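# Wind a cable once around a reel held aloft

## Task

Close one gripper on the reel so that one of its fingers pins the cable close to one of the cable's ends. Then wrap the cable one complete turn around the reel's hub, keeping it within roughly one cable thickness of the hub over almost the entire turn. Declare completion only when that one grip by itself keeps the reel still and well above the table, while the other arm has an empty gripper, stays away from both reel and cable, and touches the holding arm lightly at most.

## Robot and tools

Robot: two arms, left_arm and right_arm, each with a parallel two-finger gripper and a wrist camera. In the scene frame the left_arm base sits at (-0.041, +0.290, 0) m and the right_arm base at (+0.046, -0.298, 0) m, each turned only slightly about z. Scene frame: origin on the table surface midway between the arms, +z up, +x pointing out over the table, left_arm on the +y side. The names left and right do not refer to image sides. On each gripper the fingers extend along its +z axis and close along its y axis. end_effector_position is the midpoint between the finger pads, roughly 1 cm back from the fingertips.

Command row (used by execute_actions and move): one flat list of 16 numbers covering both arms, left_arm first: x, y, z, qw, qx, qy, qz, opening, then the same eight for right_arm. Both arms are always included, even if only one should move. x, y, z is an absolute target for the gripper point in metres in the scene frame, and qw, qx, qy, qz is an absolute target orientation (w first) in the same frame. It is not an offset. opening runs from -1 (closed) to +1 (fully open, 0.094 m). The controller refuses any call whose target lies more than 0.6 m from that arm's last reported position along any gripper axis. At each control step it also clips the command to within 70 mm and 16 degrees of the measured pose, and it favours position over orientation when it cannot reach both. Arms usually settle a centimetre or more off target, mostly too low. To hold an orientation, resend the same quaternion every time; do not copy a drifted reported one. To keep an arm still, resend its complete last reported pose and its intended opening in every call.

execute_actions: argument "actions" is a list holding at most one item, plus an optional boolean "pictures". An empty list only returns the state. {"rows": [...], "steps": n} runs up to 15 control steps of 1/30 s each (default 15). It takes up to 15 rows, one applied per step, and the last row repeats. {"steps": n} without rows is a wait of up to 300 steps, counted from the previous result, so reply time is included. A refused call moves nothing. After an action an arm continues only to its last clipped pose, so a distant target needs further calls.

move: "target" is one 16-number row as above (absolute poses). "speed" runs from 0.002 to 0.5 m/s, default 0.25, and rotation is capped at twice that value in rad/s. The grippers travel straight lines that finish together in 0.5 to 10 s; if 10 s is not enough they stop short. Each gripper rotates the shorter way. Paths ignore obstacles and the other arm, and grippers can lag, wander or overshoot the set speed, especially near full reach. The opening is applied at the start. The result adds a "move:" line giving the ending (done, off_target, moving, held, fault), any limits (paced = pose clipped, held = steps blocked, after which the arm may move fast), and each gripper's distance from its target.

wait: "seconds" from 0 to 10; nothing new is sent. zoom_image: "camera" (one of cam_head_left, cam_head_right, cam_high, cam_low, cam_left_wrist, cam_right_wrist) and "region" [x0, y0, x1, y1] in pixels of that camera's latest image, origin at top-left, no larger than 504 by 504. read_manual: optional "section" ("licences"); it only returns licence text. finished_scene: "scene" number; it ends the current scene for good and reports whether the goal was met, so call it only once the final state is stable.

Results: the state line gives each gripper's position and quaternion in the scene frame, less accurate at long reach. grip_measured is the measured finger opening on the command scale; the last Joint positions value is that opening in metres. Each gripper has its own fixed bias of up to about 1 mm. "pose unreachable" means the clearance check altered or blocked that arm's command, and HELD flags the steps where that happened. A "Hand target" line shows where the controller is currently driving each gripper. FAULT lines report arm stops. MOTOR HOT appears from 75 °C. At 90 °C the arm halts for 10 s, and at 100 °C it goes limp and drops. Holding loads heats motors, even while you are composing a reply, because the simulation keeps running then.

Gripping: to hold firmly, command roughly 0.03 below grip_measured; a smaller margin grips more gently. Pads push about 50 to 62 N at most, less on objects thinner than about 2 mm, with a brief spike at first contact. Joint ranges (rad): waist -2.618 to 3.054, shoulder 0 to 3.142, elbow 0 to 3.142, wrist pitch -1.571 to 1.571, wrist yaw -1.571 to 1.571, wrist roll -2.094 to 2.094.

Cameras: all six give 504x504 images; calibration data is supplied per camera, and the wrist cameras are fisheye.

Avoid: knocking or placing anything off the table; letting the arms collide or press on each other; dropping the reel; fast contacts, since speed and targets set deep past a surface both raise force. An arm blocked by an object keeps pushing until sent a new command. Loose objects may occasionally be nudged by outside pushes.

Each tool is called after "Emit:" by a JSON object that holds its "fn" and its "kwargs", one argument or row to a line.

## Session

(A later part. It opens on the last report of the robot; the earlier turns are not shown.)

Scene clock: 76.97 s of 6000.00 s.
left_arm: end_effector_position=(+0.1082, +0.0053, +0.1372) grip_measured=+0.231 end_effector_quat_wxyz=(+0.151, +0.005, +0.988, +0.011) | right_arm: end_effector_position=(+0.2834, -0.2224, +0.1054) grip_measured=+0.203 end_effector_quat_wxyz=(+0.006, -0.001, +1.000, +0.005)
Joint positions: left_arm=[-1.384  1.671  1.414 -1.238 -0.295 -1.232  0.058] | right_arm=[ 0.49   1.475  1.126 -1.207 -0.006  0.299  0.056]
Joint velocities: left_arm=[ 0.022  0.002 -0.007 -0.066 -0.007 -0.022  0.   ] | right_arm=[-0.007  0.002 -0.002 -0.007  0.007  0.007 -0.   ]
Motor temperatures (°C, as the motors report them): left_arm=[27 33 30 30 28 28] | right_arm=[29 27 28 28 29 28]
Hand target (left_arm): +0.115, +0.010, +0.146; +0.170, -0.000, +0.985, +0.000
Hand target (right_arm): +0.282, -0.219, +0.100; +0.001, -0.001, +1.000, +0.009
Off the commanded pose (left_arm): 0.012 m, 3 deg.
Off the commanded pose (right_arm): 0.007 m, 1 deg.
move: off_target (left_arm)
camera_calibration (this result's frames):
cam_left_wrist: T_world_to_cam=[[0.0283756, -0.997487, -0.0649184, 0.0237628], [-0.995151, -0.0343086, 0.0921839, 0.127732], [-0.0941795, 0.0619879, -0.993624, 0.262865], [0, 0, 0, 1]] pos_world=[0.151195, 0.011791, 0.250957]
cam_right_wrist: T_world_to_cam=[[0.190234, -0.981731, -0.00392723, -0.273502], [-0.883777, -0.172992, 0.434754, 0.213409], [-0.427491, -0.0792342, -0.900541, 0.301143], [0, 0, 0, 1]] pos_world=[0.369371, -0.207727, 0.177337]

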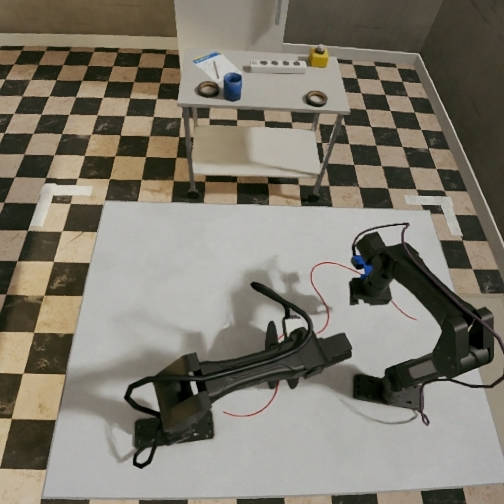

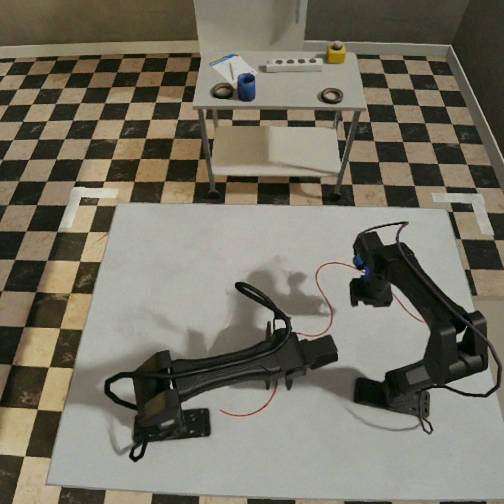

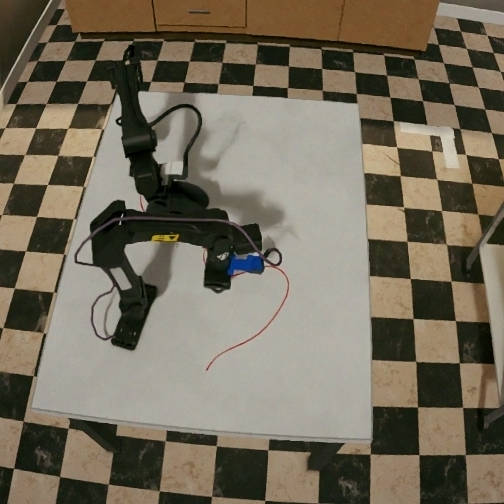

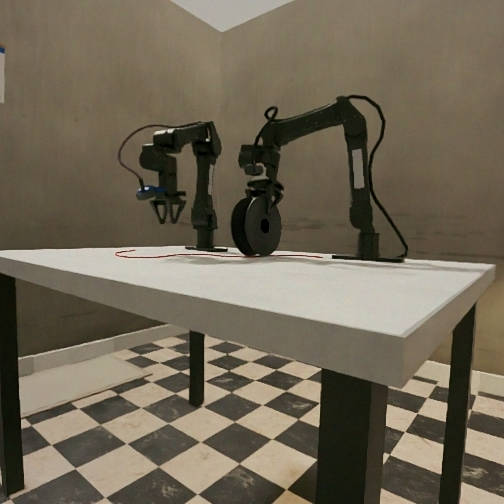

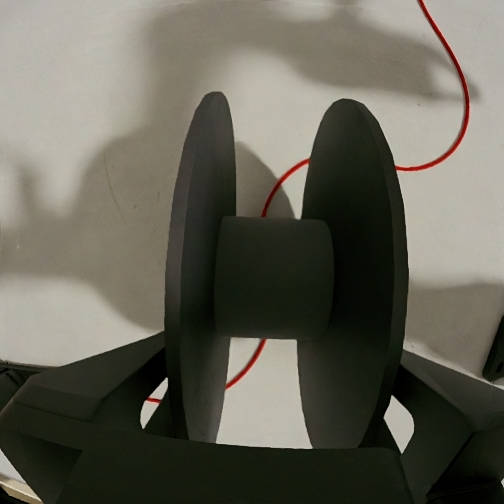

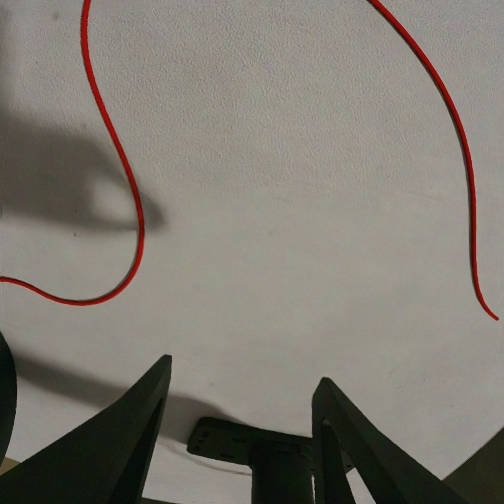

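Emit:
{"fn": "move", "kwargs": {
  "target": [0.115,0.01,0.146,0.17,0,0.985,0,1,0.294,-0.19,0.1,0,0,1,0,0.2]
}}

Emit:
{"fn": "move", "kwargs": {
  "target": [0.09,0.008,0.22,0.17,0,0.985,0,1,0.294,-0.19,0.1,0,0,1,0,0.2],
  "speed": 0.12
}}

Emit:
{"fn": "move", "kwargs": {
  "target": [0.15,0.25,0.24,0.2,0,0.98,0,1,0.294,-0.19,0.1,0,0,1,0,0.2]
}}

Emit:
{"fn": "move", "kwargs": {
  "target": [0.15,0.25,0.24,0.2,0,0.98,0,1,0.294,-0.152,0.02,0,0,1,0,0.2],
  "speed": 0.1
}}

Scene clock: 83.30 s of 6000.00 s.
left_arm: end_effector_position=(+0.1103, +0.0054, +0.1418) grip_measured=+1.000 end_effector_quat_wxyz=(+0.160, +0.004, +0.987, +0.005) | right_arm: end_effector_position=(+0.2862, -0.1944, +0.0964) grip_measured=+0.203 end_effector_quat_wxyz=(-0.012, -0.001, +1.000, -0.002)
Joint positions: left_arm=[-1.384  1.658  1.414 -1.234 -0.307 -1.231  0.094] | right_arm=[ 0.589  1.562  1.171 -1.203 -0.006  0.397  0.056]
Joint velocities: left_arm=[-0.007 -0.017  0.017  0.007 -0.007  0.007  0.   ] | right_arm=[-0.002 -0.007 -0.017 -0.022 -0.037  0.037 -0.001]
Motor temperatures (°C, as the motors report them): left_arm=[27 33 30 30 28 28] | right_arm=[29 28 28 28 29 28]
Hand target (left_arm): +0.115, +0.010, +0.146; +0.170, +0.000, +0.985, +0.000
Hand target (right_arm): +0.294, -0.190, +0.100; -0.000, -0.000, +1.000, +0.002
Off the commanded pose (left_arm): 0.008 m, 1 deg.
Off the commanded pose (right_arm): 0.010 m, 1 deg.
move: done
camera_calibration (this result's frames):
cam_left_wrist: T_world_to_cam=[[0.0296191, -0.998186, -0.0524167, 0.0221558], [-0.996523, -0.0335739, 0.076252, 0.131808], [-0.0778735, 0.049976, -0.99571, 0.266146], [0, 0, 0, 1]] pos_world=[0.15142, 0.01324, 0.256115]
cam_right_wrist: T_world_to_cam=[[0.191316, -0.981526, 0.00235963, -0.247525], [-0.867894, -0.168044, 0.467462, 0.217825], [-0.45843, -0.091481, -0.88401, 0.30133], [0, 0, 0, 1]] pos_world=[0.374543, -0.178782, 0.165137]

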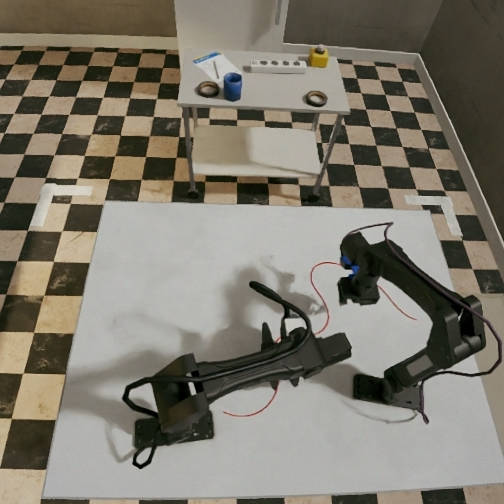

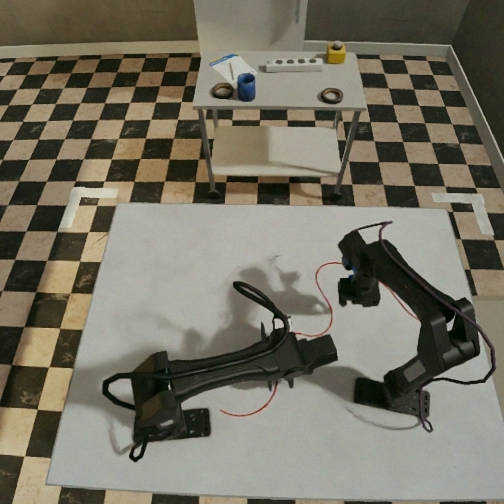

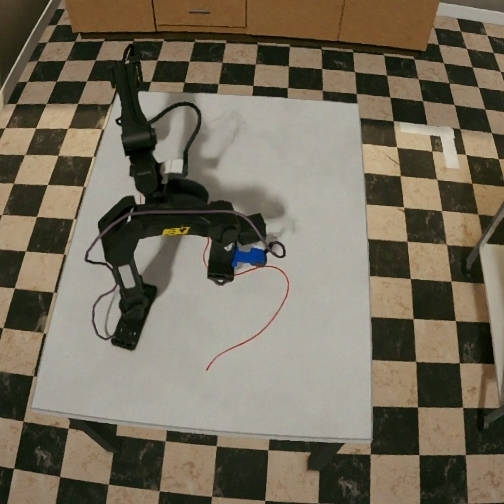

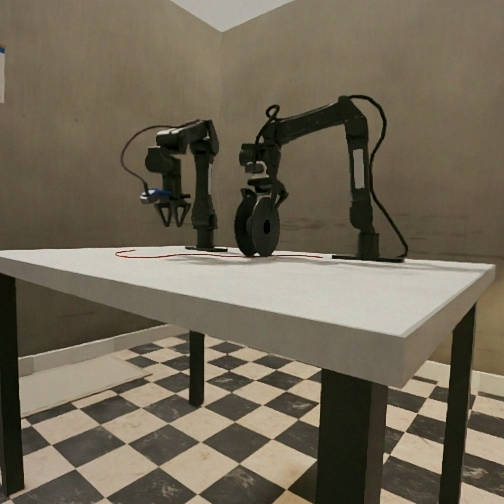

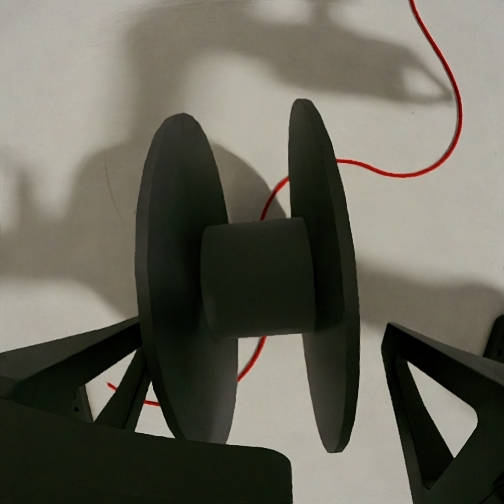

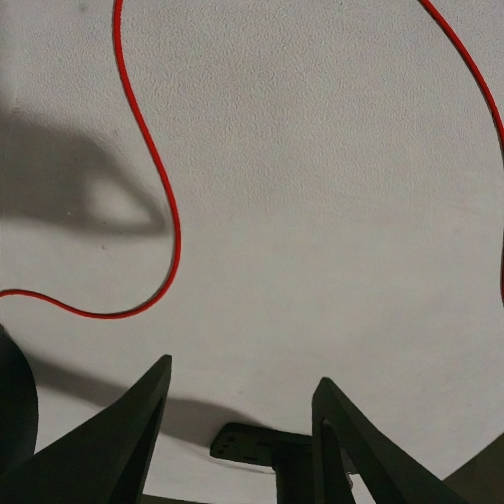

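Scene clock: 84.57 s of 6000.00 s.
left_arm: end_effector_position=(+0.0898, +0.0099, +0.2124) grip_measured=+1.000 end_effector_quat_wxyz=(+0.162, -0.000, +0.987, +0.003) | right_arm: end_effector_position=(+0.2862, -0.1944, +0.0964) grip_measured=+0.203 end_effector_quat_wxyz=(-0.012, +0.000, +1.000, -0.002)
Joint positions: left_arm=[-1.449  1.658  1.697 -1.533 -0.316 -1.307  0.094] | right_arm=[ 0.589  1.562  1.171 -1.203 -0.006  0.4    0.056]
Joint velocities: left_arm=[ 0.002 -0.007  0.012 -0.037 -0.037 -0.007  0.   ] | right_arm=[ 0.017 -0.012 -0.012 -0.066  0.007  0.037  0.   ]
Motor temperatures (°C, as the motors report them): left_arm=[27 33 30 30 28 28] | right_arm=[29 28 28 28 29 28]
Hand target (left_arm): +0.090, +0.009, +0.220; +0.170, +0.000, +0.985, -0.000
Hand target (right_arm): +0.294, -0.190, +0.100; +0.000, -0.000, +1.000, +0.000
Off the commanded pose (left_arm): 0.008 m, 1 deg.
Off the commanded pose (right_arm): 0.010 m, 1 deg.
move: done
camera_calibration (this result's frames):
cam_left_wrist: T_world_to_cam=[[0.0381199, -0.998207, -0.0461532, 0.0289193], [-0.996545, -0.0413861, 0.0720145, 0.107114], [-0.0737955, 0.0432485, -0.996335, 0.334481], [0, 0, 0, 1]] pos_world=[0.130325, 0.0188347, 0.326876]
cam_right_wrist: T_world_to_cam=[[0.187946, -0.982176, 0.00244014, -0.246695], [-0.868471, -0.165026, 0.467466, 0.218577], [-0.458732, -0.0899777, -0.884008, 0.301708], [0, 0, 0, 1]] pos_world=[0.374596, -0.17908, 0.165137]

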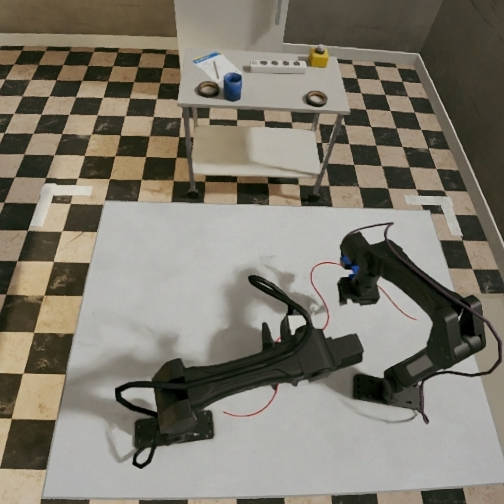

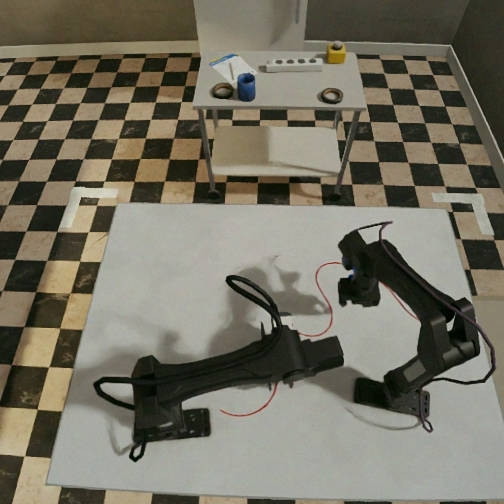

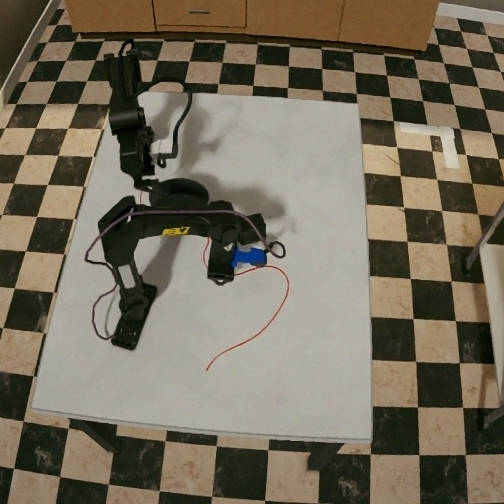

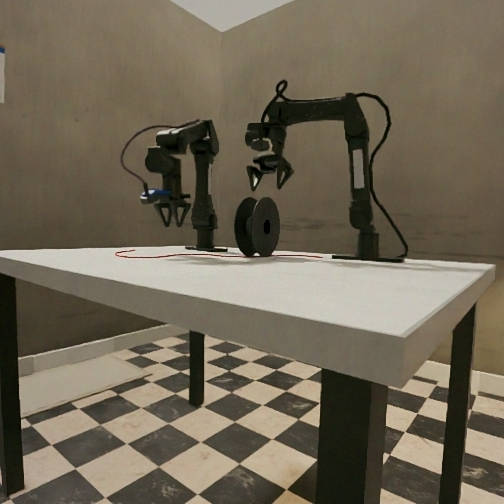

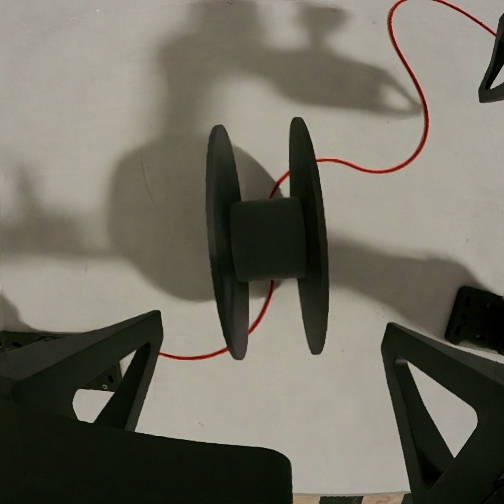

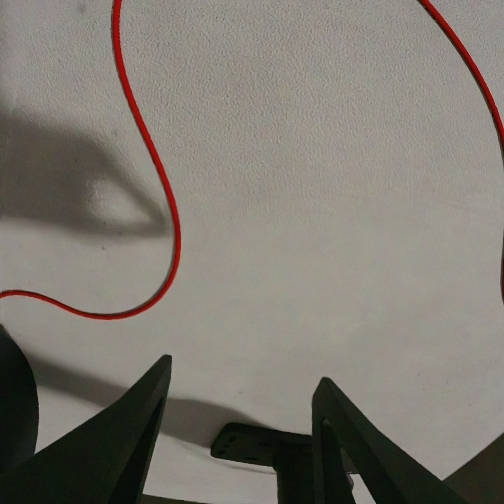

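Scene clock: 86.40 s of 6000.00 s.
left_arm: end_effector_position=(+0.1562, +0.2475, +0.2410) grip_measured=+1.000 end_effector_quat_wxyz=(+0.195, +0.002, +0.981, -0.001) | right_arm: end_effector_position=(+0.2862, -0.1944, +0.0964) grip_measured=+0.203 end_effector_quat_wxyz=(-0.012, +0.000, +1.000, -0.002)
Joint positions: left_arm=[-0.452  1.054  1.323 -1.465 -0.118 -0.295  0.094] | right_arm=[ 0.589  1.562  1.171 -1.203 -0.006  0.401  0.056]
Joint velocities: left_arm=[0.007 0.007 0.007 0.037 0.022 0.022 0.   ] | right_arm=[ 0.007 -0.017 -0.017 -0.037  0.051 -0.022  0.001]
Motor temperatures (°C, as the motors report them): left_arm=[27 33 30 30 28 28] | right_arm=[29 28 28 28 29 28]
Hand target (left_arm): +0.156, +0.249, +0.242; +0.203, +0.001, +0.979, -0.005
Hand target (right_arm): +0.294, -0.190, +0.100; +0.000, +0.000, +1.000, +0.000
Off the commanded pose (left_arm): 0.007 m, 1 deg.
Off the commanded pose (right_arm): 0.010 m, 1 deg.
move: done
camera_calibration (this result's frames):
cam_left_wrist: T_world_to_cam=[[0.034561, -0.998756, -0.0359496, 0.263064], [-0.999381, -0.0347728, 0.0052806, 0.196011], [-0.0065241, 0.0357449, -0.99934, 0.349682], [0, 0, 0, 1]] pos_world=[0.18908, 0.257053, 0.357873]
cam_right_wrist: T_world_to_cam=[[0.187572, -0.982248, 0.00244908, -0.246603], [-0.868534, -0.164691, 0.467467, 0.21866], [-0.458765, -0.0898106, -0.884007, 0.30175], [0, 0, 0, 1]] pos_world=[0.374602, -0.179113, 0.165137]

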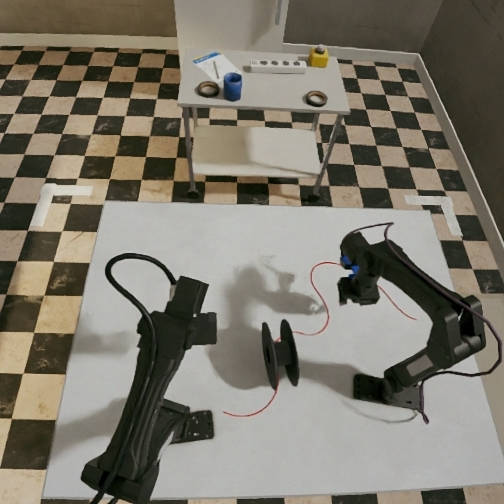

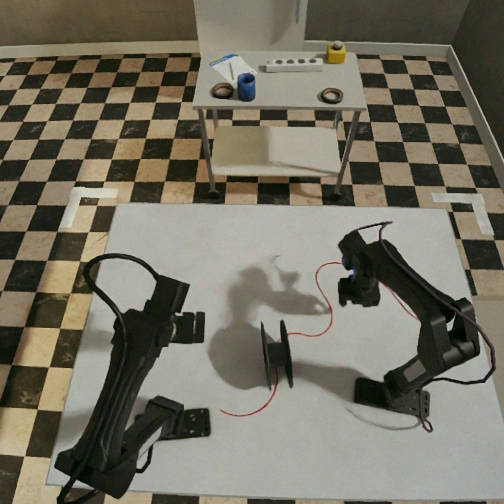

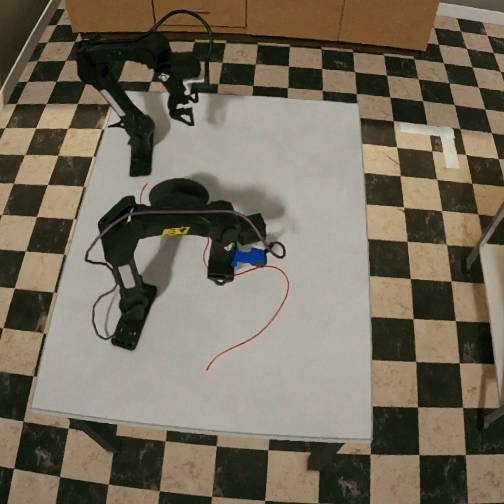

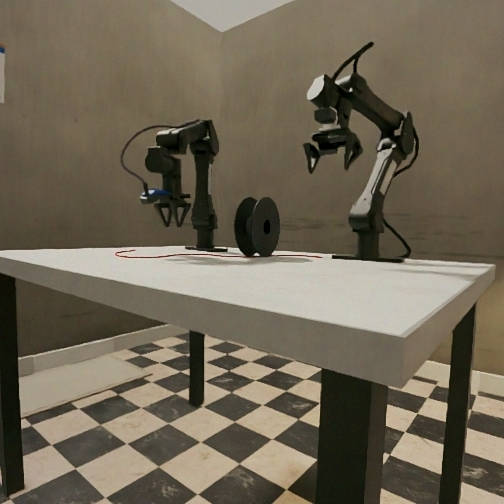

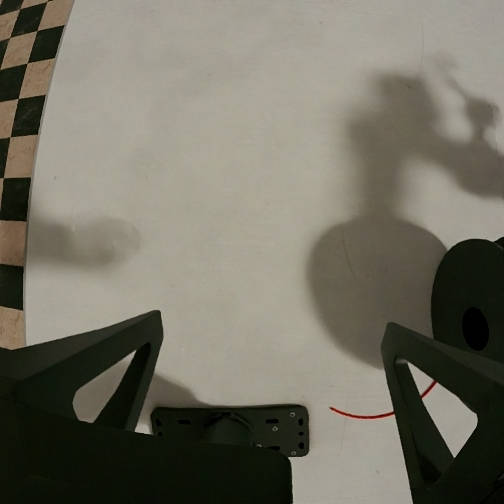

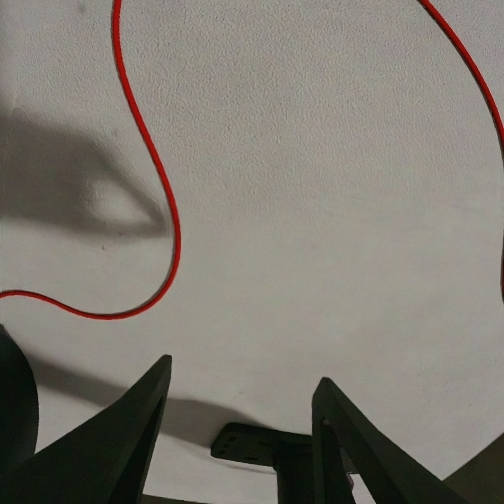

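Scene clock: 87.83 s of 6000.00 s.
left_arm: end_effector_position=(+0.1562, +0.2475, +0.2410) grip_measured=+1.000 end_effector_quat_wxyz=(+0.195, +0.002, +0.981, -0.001) | right_arm: end_effector_position=(+0.2977, -0.1512, +0.0258) grip_measured=+0.203 end_effector_quat_wxyz=(+0.002, -0.000, +1.000, +0.005)
Joint positions: left_arm=[-0.452  1.054  1.323 -1.465 -0.118 -0.295  0.094] | right_arm=[ 0.711  1.722  1.051 -0.891 -0.006  0.521  0.056]
Joint velocities: left_arm=[-0.012  0.002  0.002  0.022 -0.007  0.007  0.   ] | right_arm=[ 0.012 -0.007  0.002  0.037 -0.007 -0.007 -0.001]
Motor temperatures (°C, as the motors report them): left_arm=[27 33 30 30 28 28] | right_arm=[29 28 28 28 29 28]
Hand target (left_arm): +0.150, +0.250, +0.240; +0.200, +0.000, +0.980, -0.000
Hand target (right_arm): +0.295, -0.151, +0.021; -0.000, -0.000, +1.000, +0.002
Off the commanded pose (left_arm): 0.007 m, 1 deg.
Off the commanded pose (right_arm): 0.007 m, 1 deg.
move: done
camera_calibration (this result's frames):
cam_left_wrist: T_world_to_cam=[[0.0349131, -0.998749, -0.0358041, 0.262972], [-0.999369, -0.0351243, 0.00528697, 0.196095], [-0.00653795, 0.0355969, -0.999345, 0.349722], [0, 0, 0, 1]] pos_world=[0.189076, 0.257082, 0.357872]
cam_right_wrist: T_world_to_cam=[[0.189097, -0.981945, -0.00503241, -0.206371], [-0.880999, -0.171917, 0.440777, 0.272072], [-0.433684, -0.0789162, -0.897602, 0.243025], [0, 0, 0, 1]] pos_world=[0.384116, -0.136692, 0.097178]

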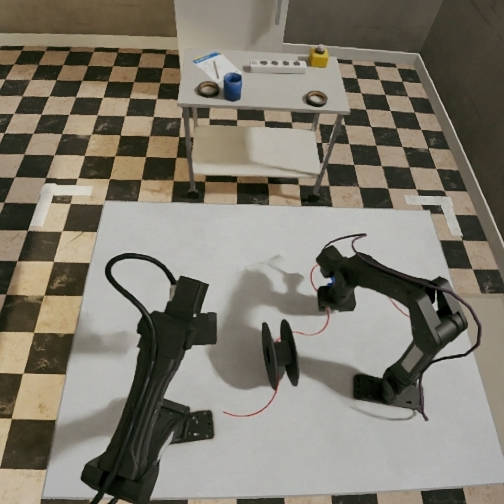

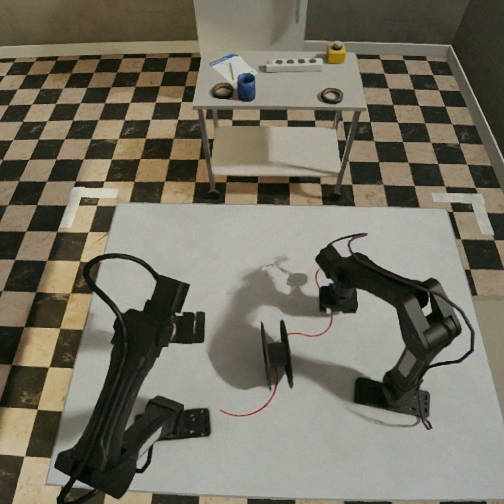

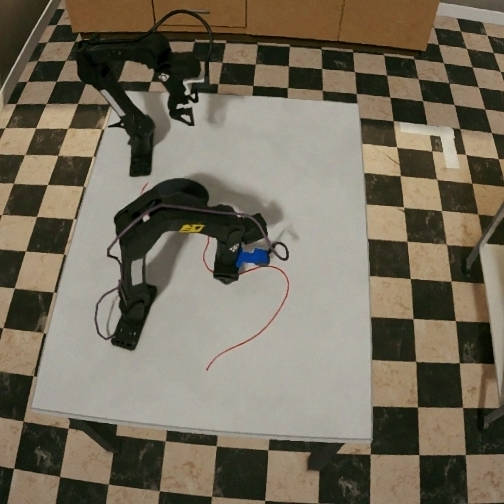

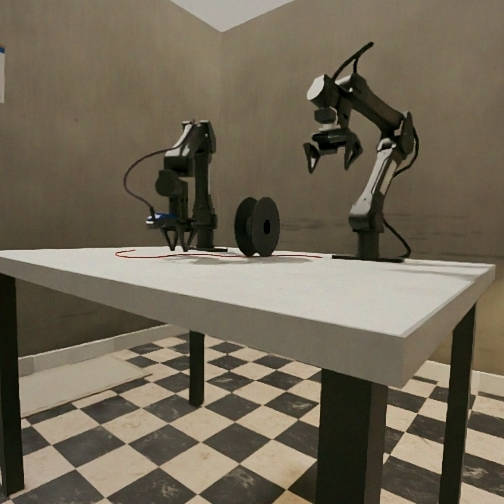

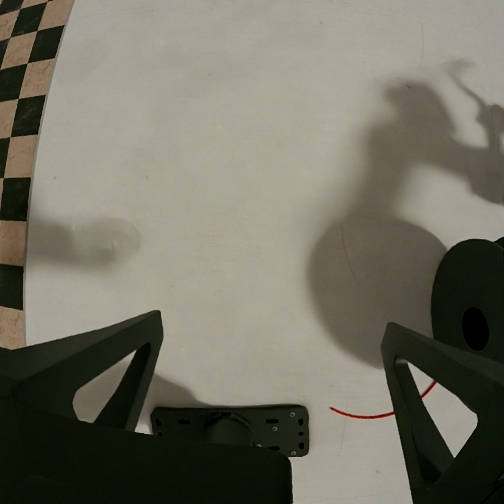

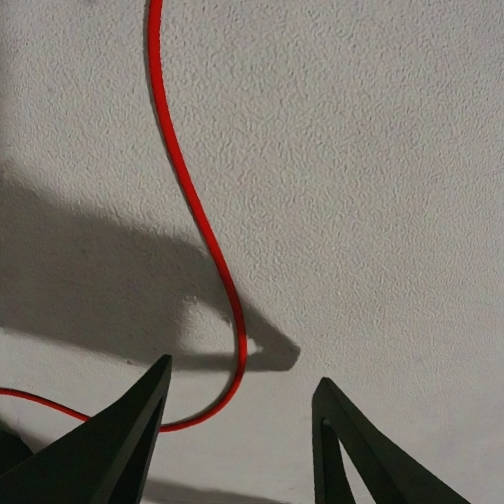

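Emit:
{"fn": "move", "kwargs": {
  "target": [0.15,0.25,0.24,0.2,0,0.98,0,1,0.335,-0.14,0.04,0,-0.954,0.3,0,0.3],
  "speed": 0.5
}}

Emit:
{"fn": "move", "kwargs": {
  "target": [0.15,0.25,0.24,0.2,0,0.98,0,1,0.335,-0.14,0.012,0,-0.954,0.3,0,0.3],
  "speed": 0.05
}}

Scene clock: 96.67 s of 6000.00 s.
left_arm: end_effector_position=(+0.1562, +0.2475, +0.2410) grip_measured=+1.000 end_effector_quat_wxyz=(+0.195, +0.002, +0.981, -0.001) | right_arm: end_effector_position=(+0.3324, -0.1385, +0.0394) grip_measured=+0.298 end_effector_quat_wxyz=(-0.004, +0.954, -0.301, +0.005)
Joint positions: left_arm=[-0.452  1.054  1.323 -1.465 -0.118 -0.295  0.094] | right_arm=[ 0.696  1.829  1.24  -0.969  0.002 -2.024  0.061]
Joint velocities: left_arm=[-0.002  0.007  0.002  0.022 -0.037 -0.007  0.   ] | right_arm=[ 0.007  0.032 -0.007 -0.037  0.066 -0.066 -0.   ]
Motor temperatures (°C, as the motors report them): left_arm=[27 32 30 31 28 28] | right_arm=[29 28 28 28 29 28]
Hand target (left_arm): +0.150, +0.250, +0.240; +0.200, +0.000, +0.980, -0.000
Hand target (right_arm): +0.335, -0.140, +0.041; +0.000, +0.954, -0.300, +0.000
Off the commanded pose (left_arm): 0.007 m, 1 deg.
Off the commanded pose (right_arm): 0.003 m, 1 deg.
move: done
camera_calibration (this result's frames):
cam_left_wrist: T_world_to_cam=[[0.0349131, -0.998749, -0.0358041, 0.262972], [-0.999369, -0.0351243, 0.00528697, 0.196095], [-0.00653795, 0.0355969, -0.999345, 0.349722], [0, 0, 0, 1]] pos_world=[0.189076, 0.257082, 0.357872]
cam_right_wrist: T_world_to_cam=[[0.408622, 0.912607, 0.0132841, -0.0116943], [0.810058, -0.369334, 0.45541, -0.291141], [0.420517, -0.17533, -0.890183, -0.0263556], [0, 0, 0, 1]] pos_world=[0.251702, -0.101477, 0.109282]

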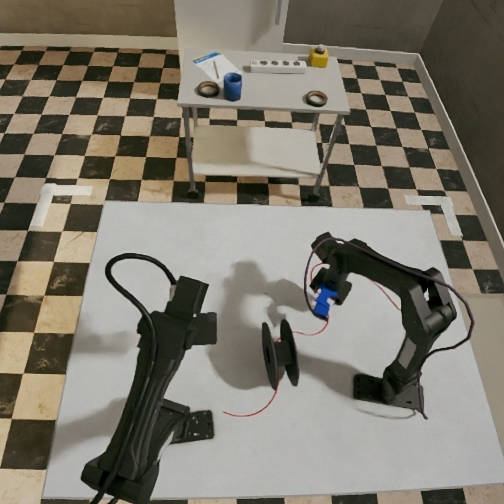

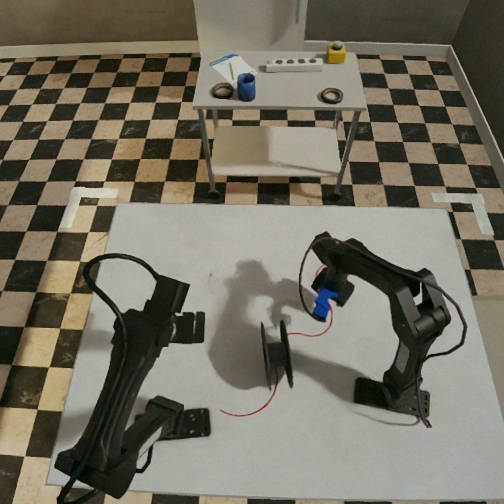

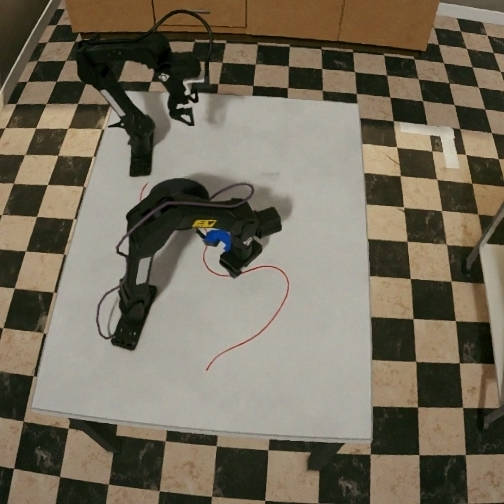

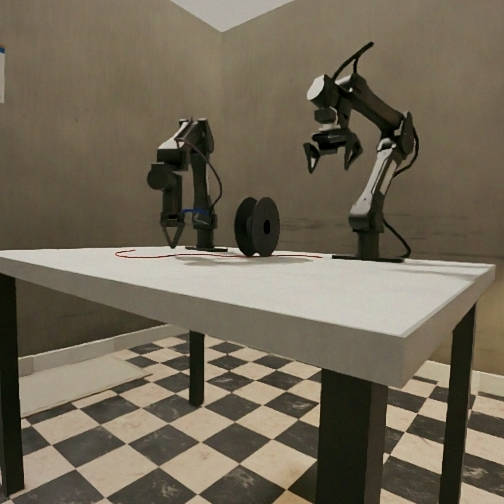

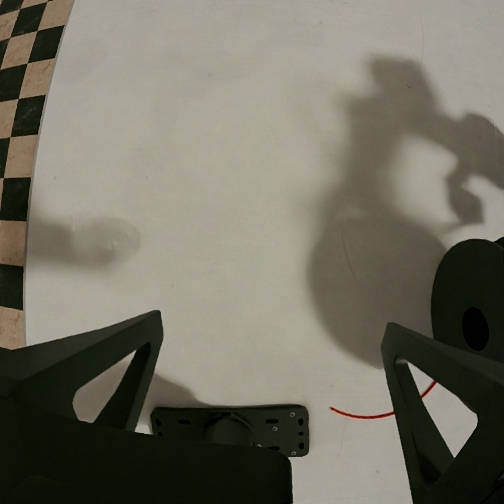

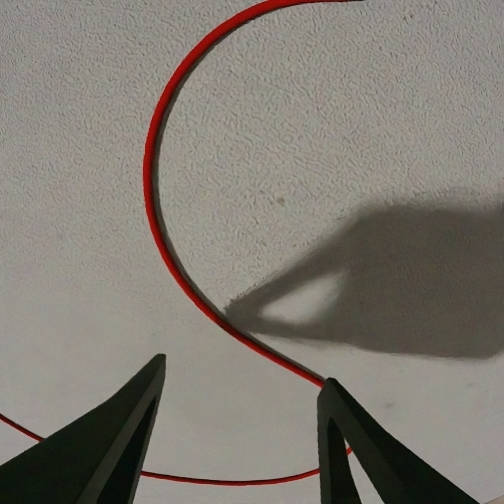

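Scene clock: 97.67 s of 6000.00 s.
left_arm: end_effector_position=(+0.1562, +0.2475, +0.2410) grip_measured=+1.000 end_effector_quat_wxyz=(+0.195, +0.002, +0.981, -0.001) | right_arm: end_effector_position=(+0.3399, -0.1343, +0.0191) grip_measured=+0.298 end_effector_quat_wxyz=(-0.009, +0.954, -0.299, +0.010)
Joint positions: left_arm=[-0.452  1.054  1.323 -1.465 -0.118 -0.295  0.094] | right_arm=[ 0.696  1.876  1.216 -0.884  0.002 -2.027  0.061]
Joint velocities: left_arm=[ 0.002 -0.002 -0.027  0.037 -0.051 -0.022  0.   ] | right_arm=[ 0.007  0.002 -0.007  0.022 -0.095  0.007 -0.002]
Motor temperatures (°C, as the motors report them): left_arm=[27 32 30 31 28 28] | right_arm=[29 28 28 27 29 28]
Hand target (left_arm): +0.150, +0.250, +0.240; +0.200, +0.000, +0.980, -0.000
Hand target (right_arm): +0.335, -0.140, +0.012; -0.000, +0.954, -0.300, -0.000
Off the commanded pose (left_arm): 0.007 m, 1 deg.
Off the commanded pose (right_arm): 0.010 m, 2 deg.
move: done
camera_calibration (this result's frames):
cam_left_wrist: T_world_to_cam=[[0.0349131, -0.998749, -0.0358041, 0.262972], [-0.999369, -0.0351243, 0.00528697, 0.196095], [-0.00653795, 0.0355969, -0.999345, 0.349722], [0, 0, 0, 1]] pos_world=[0.189076, 0.257082, 0.357872]
cam_right_wrist: T_world_to_cam=[[0.405974, 0.913579, 0.0236171, -0.0173922], [0.805833, -0.370045, 0.462277, -0.285183], [0.431066, -0.168641, -0.886421, -0.049576], [0, 0, 0, 1]] pos_world=[0.258241, -0.0980018, 0.0882991]

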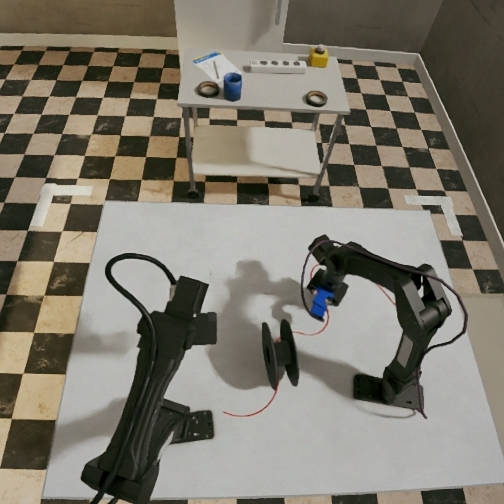

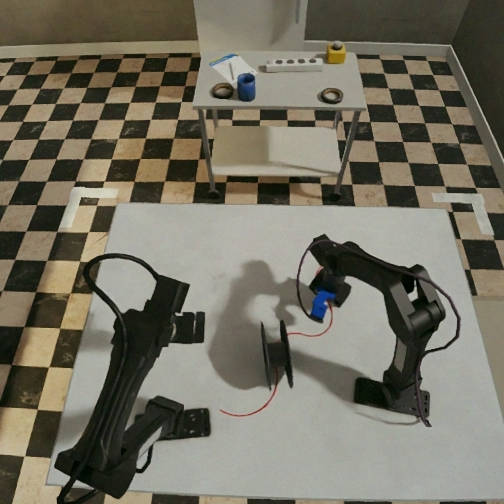

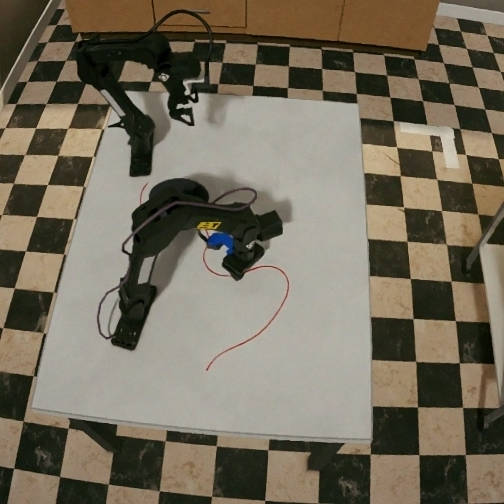

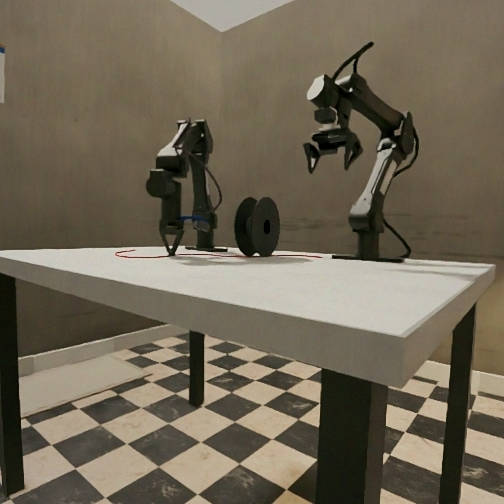

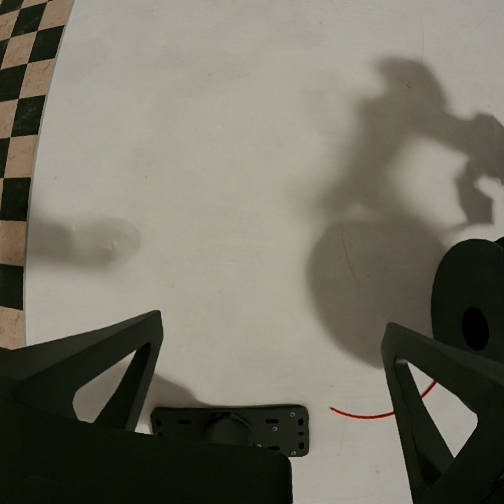

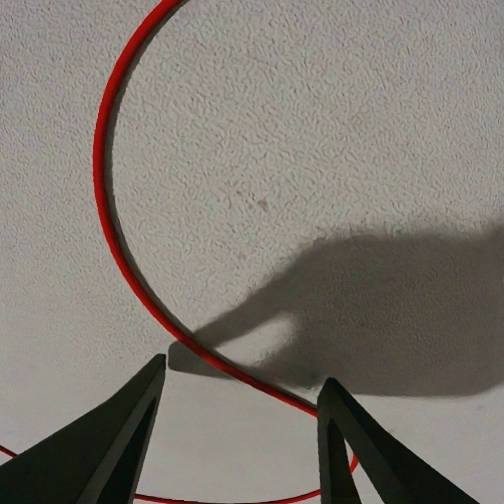

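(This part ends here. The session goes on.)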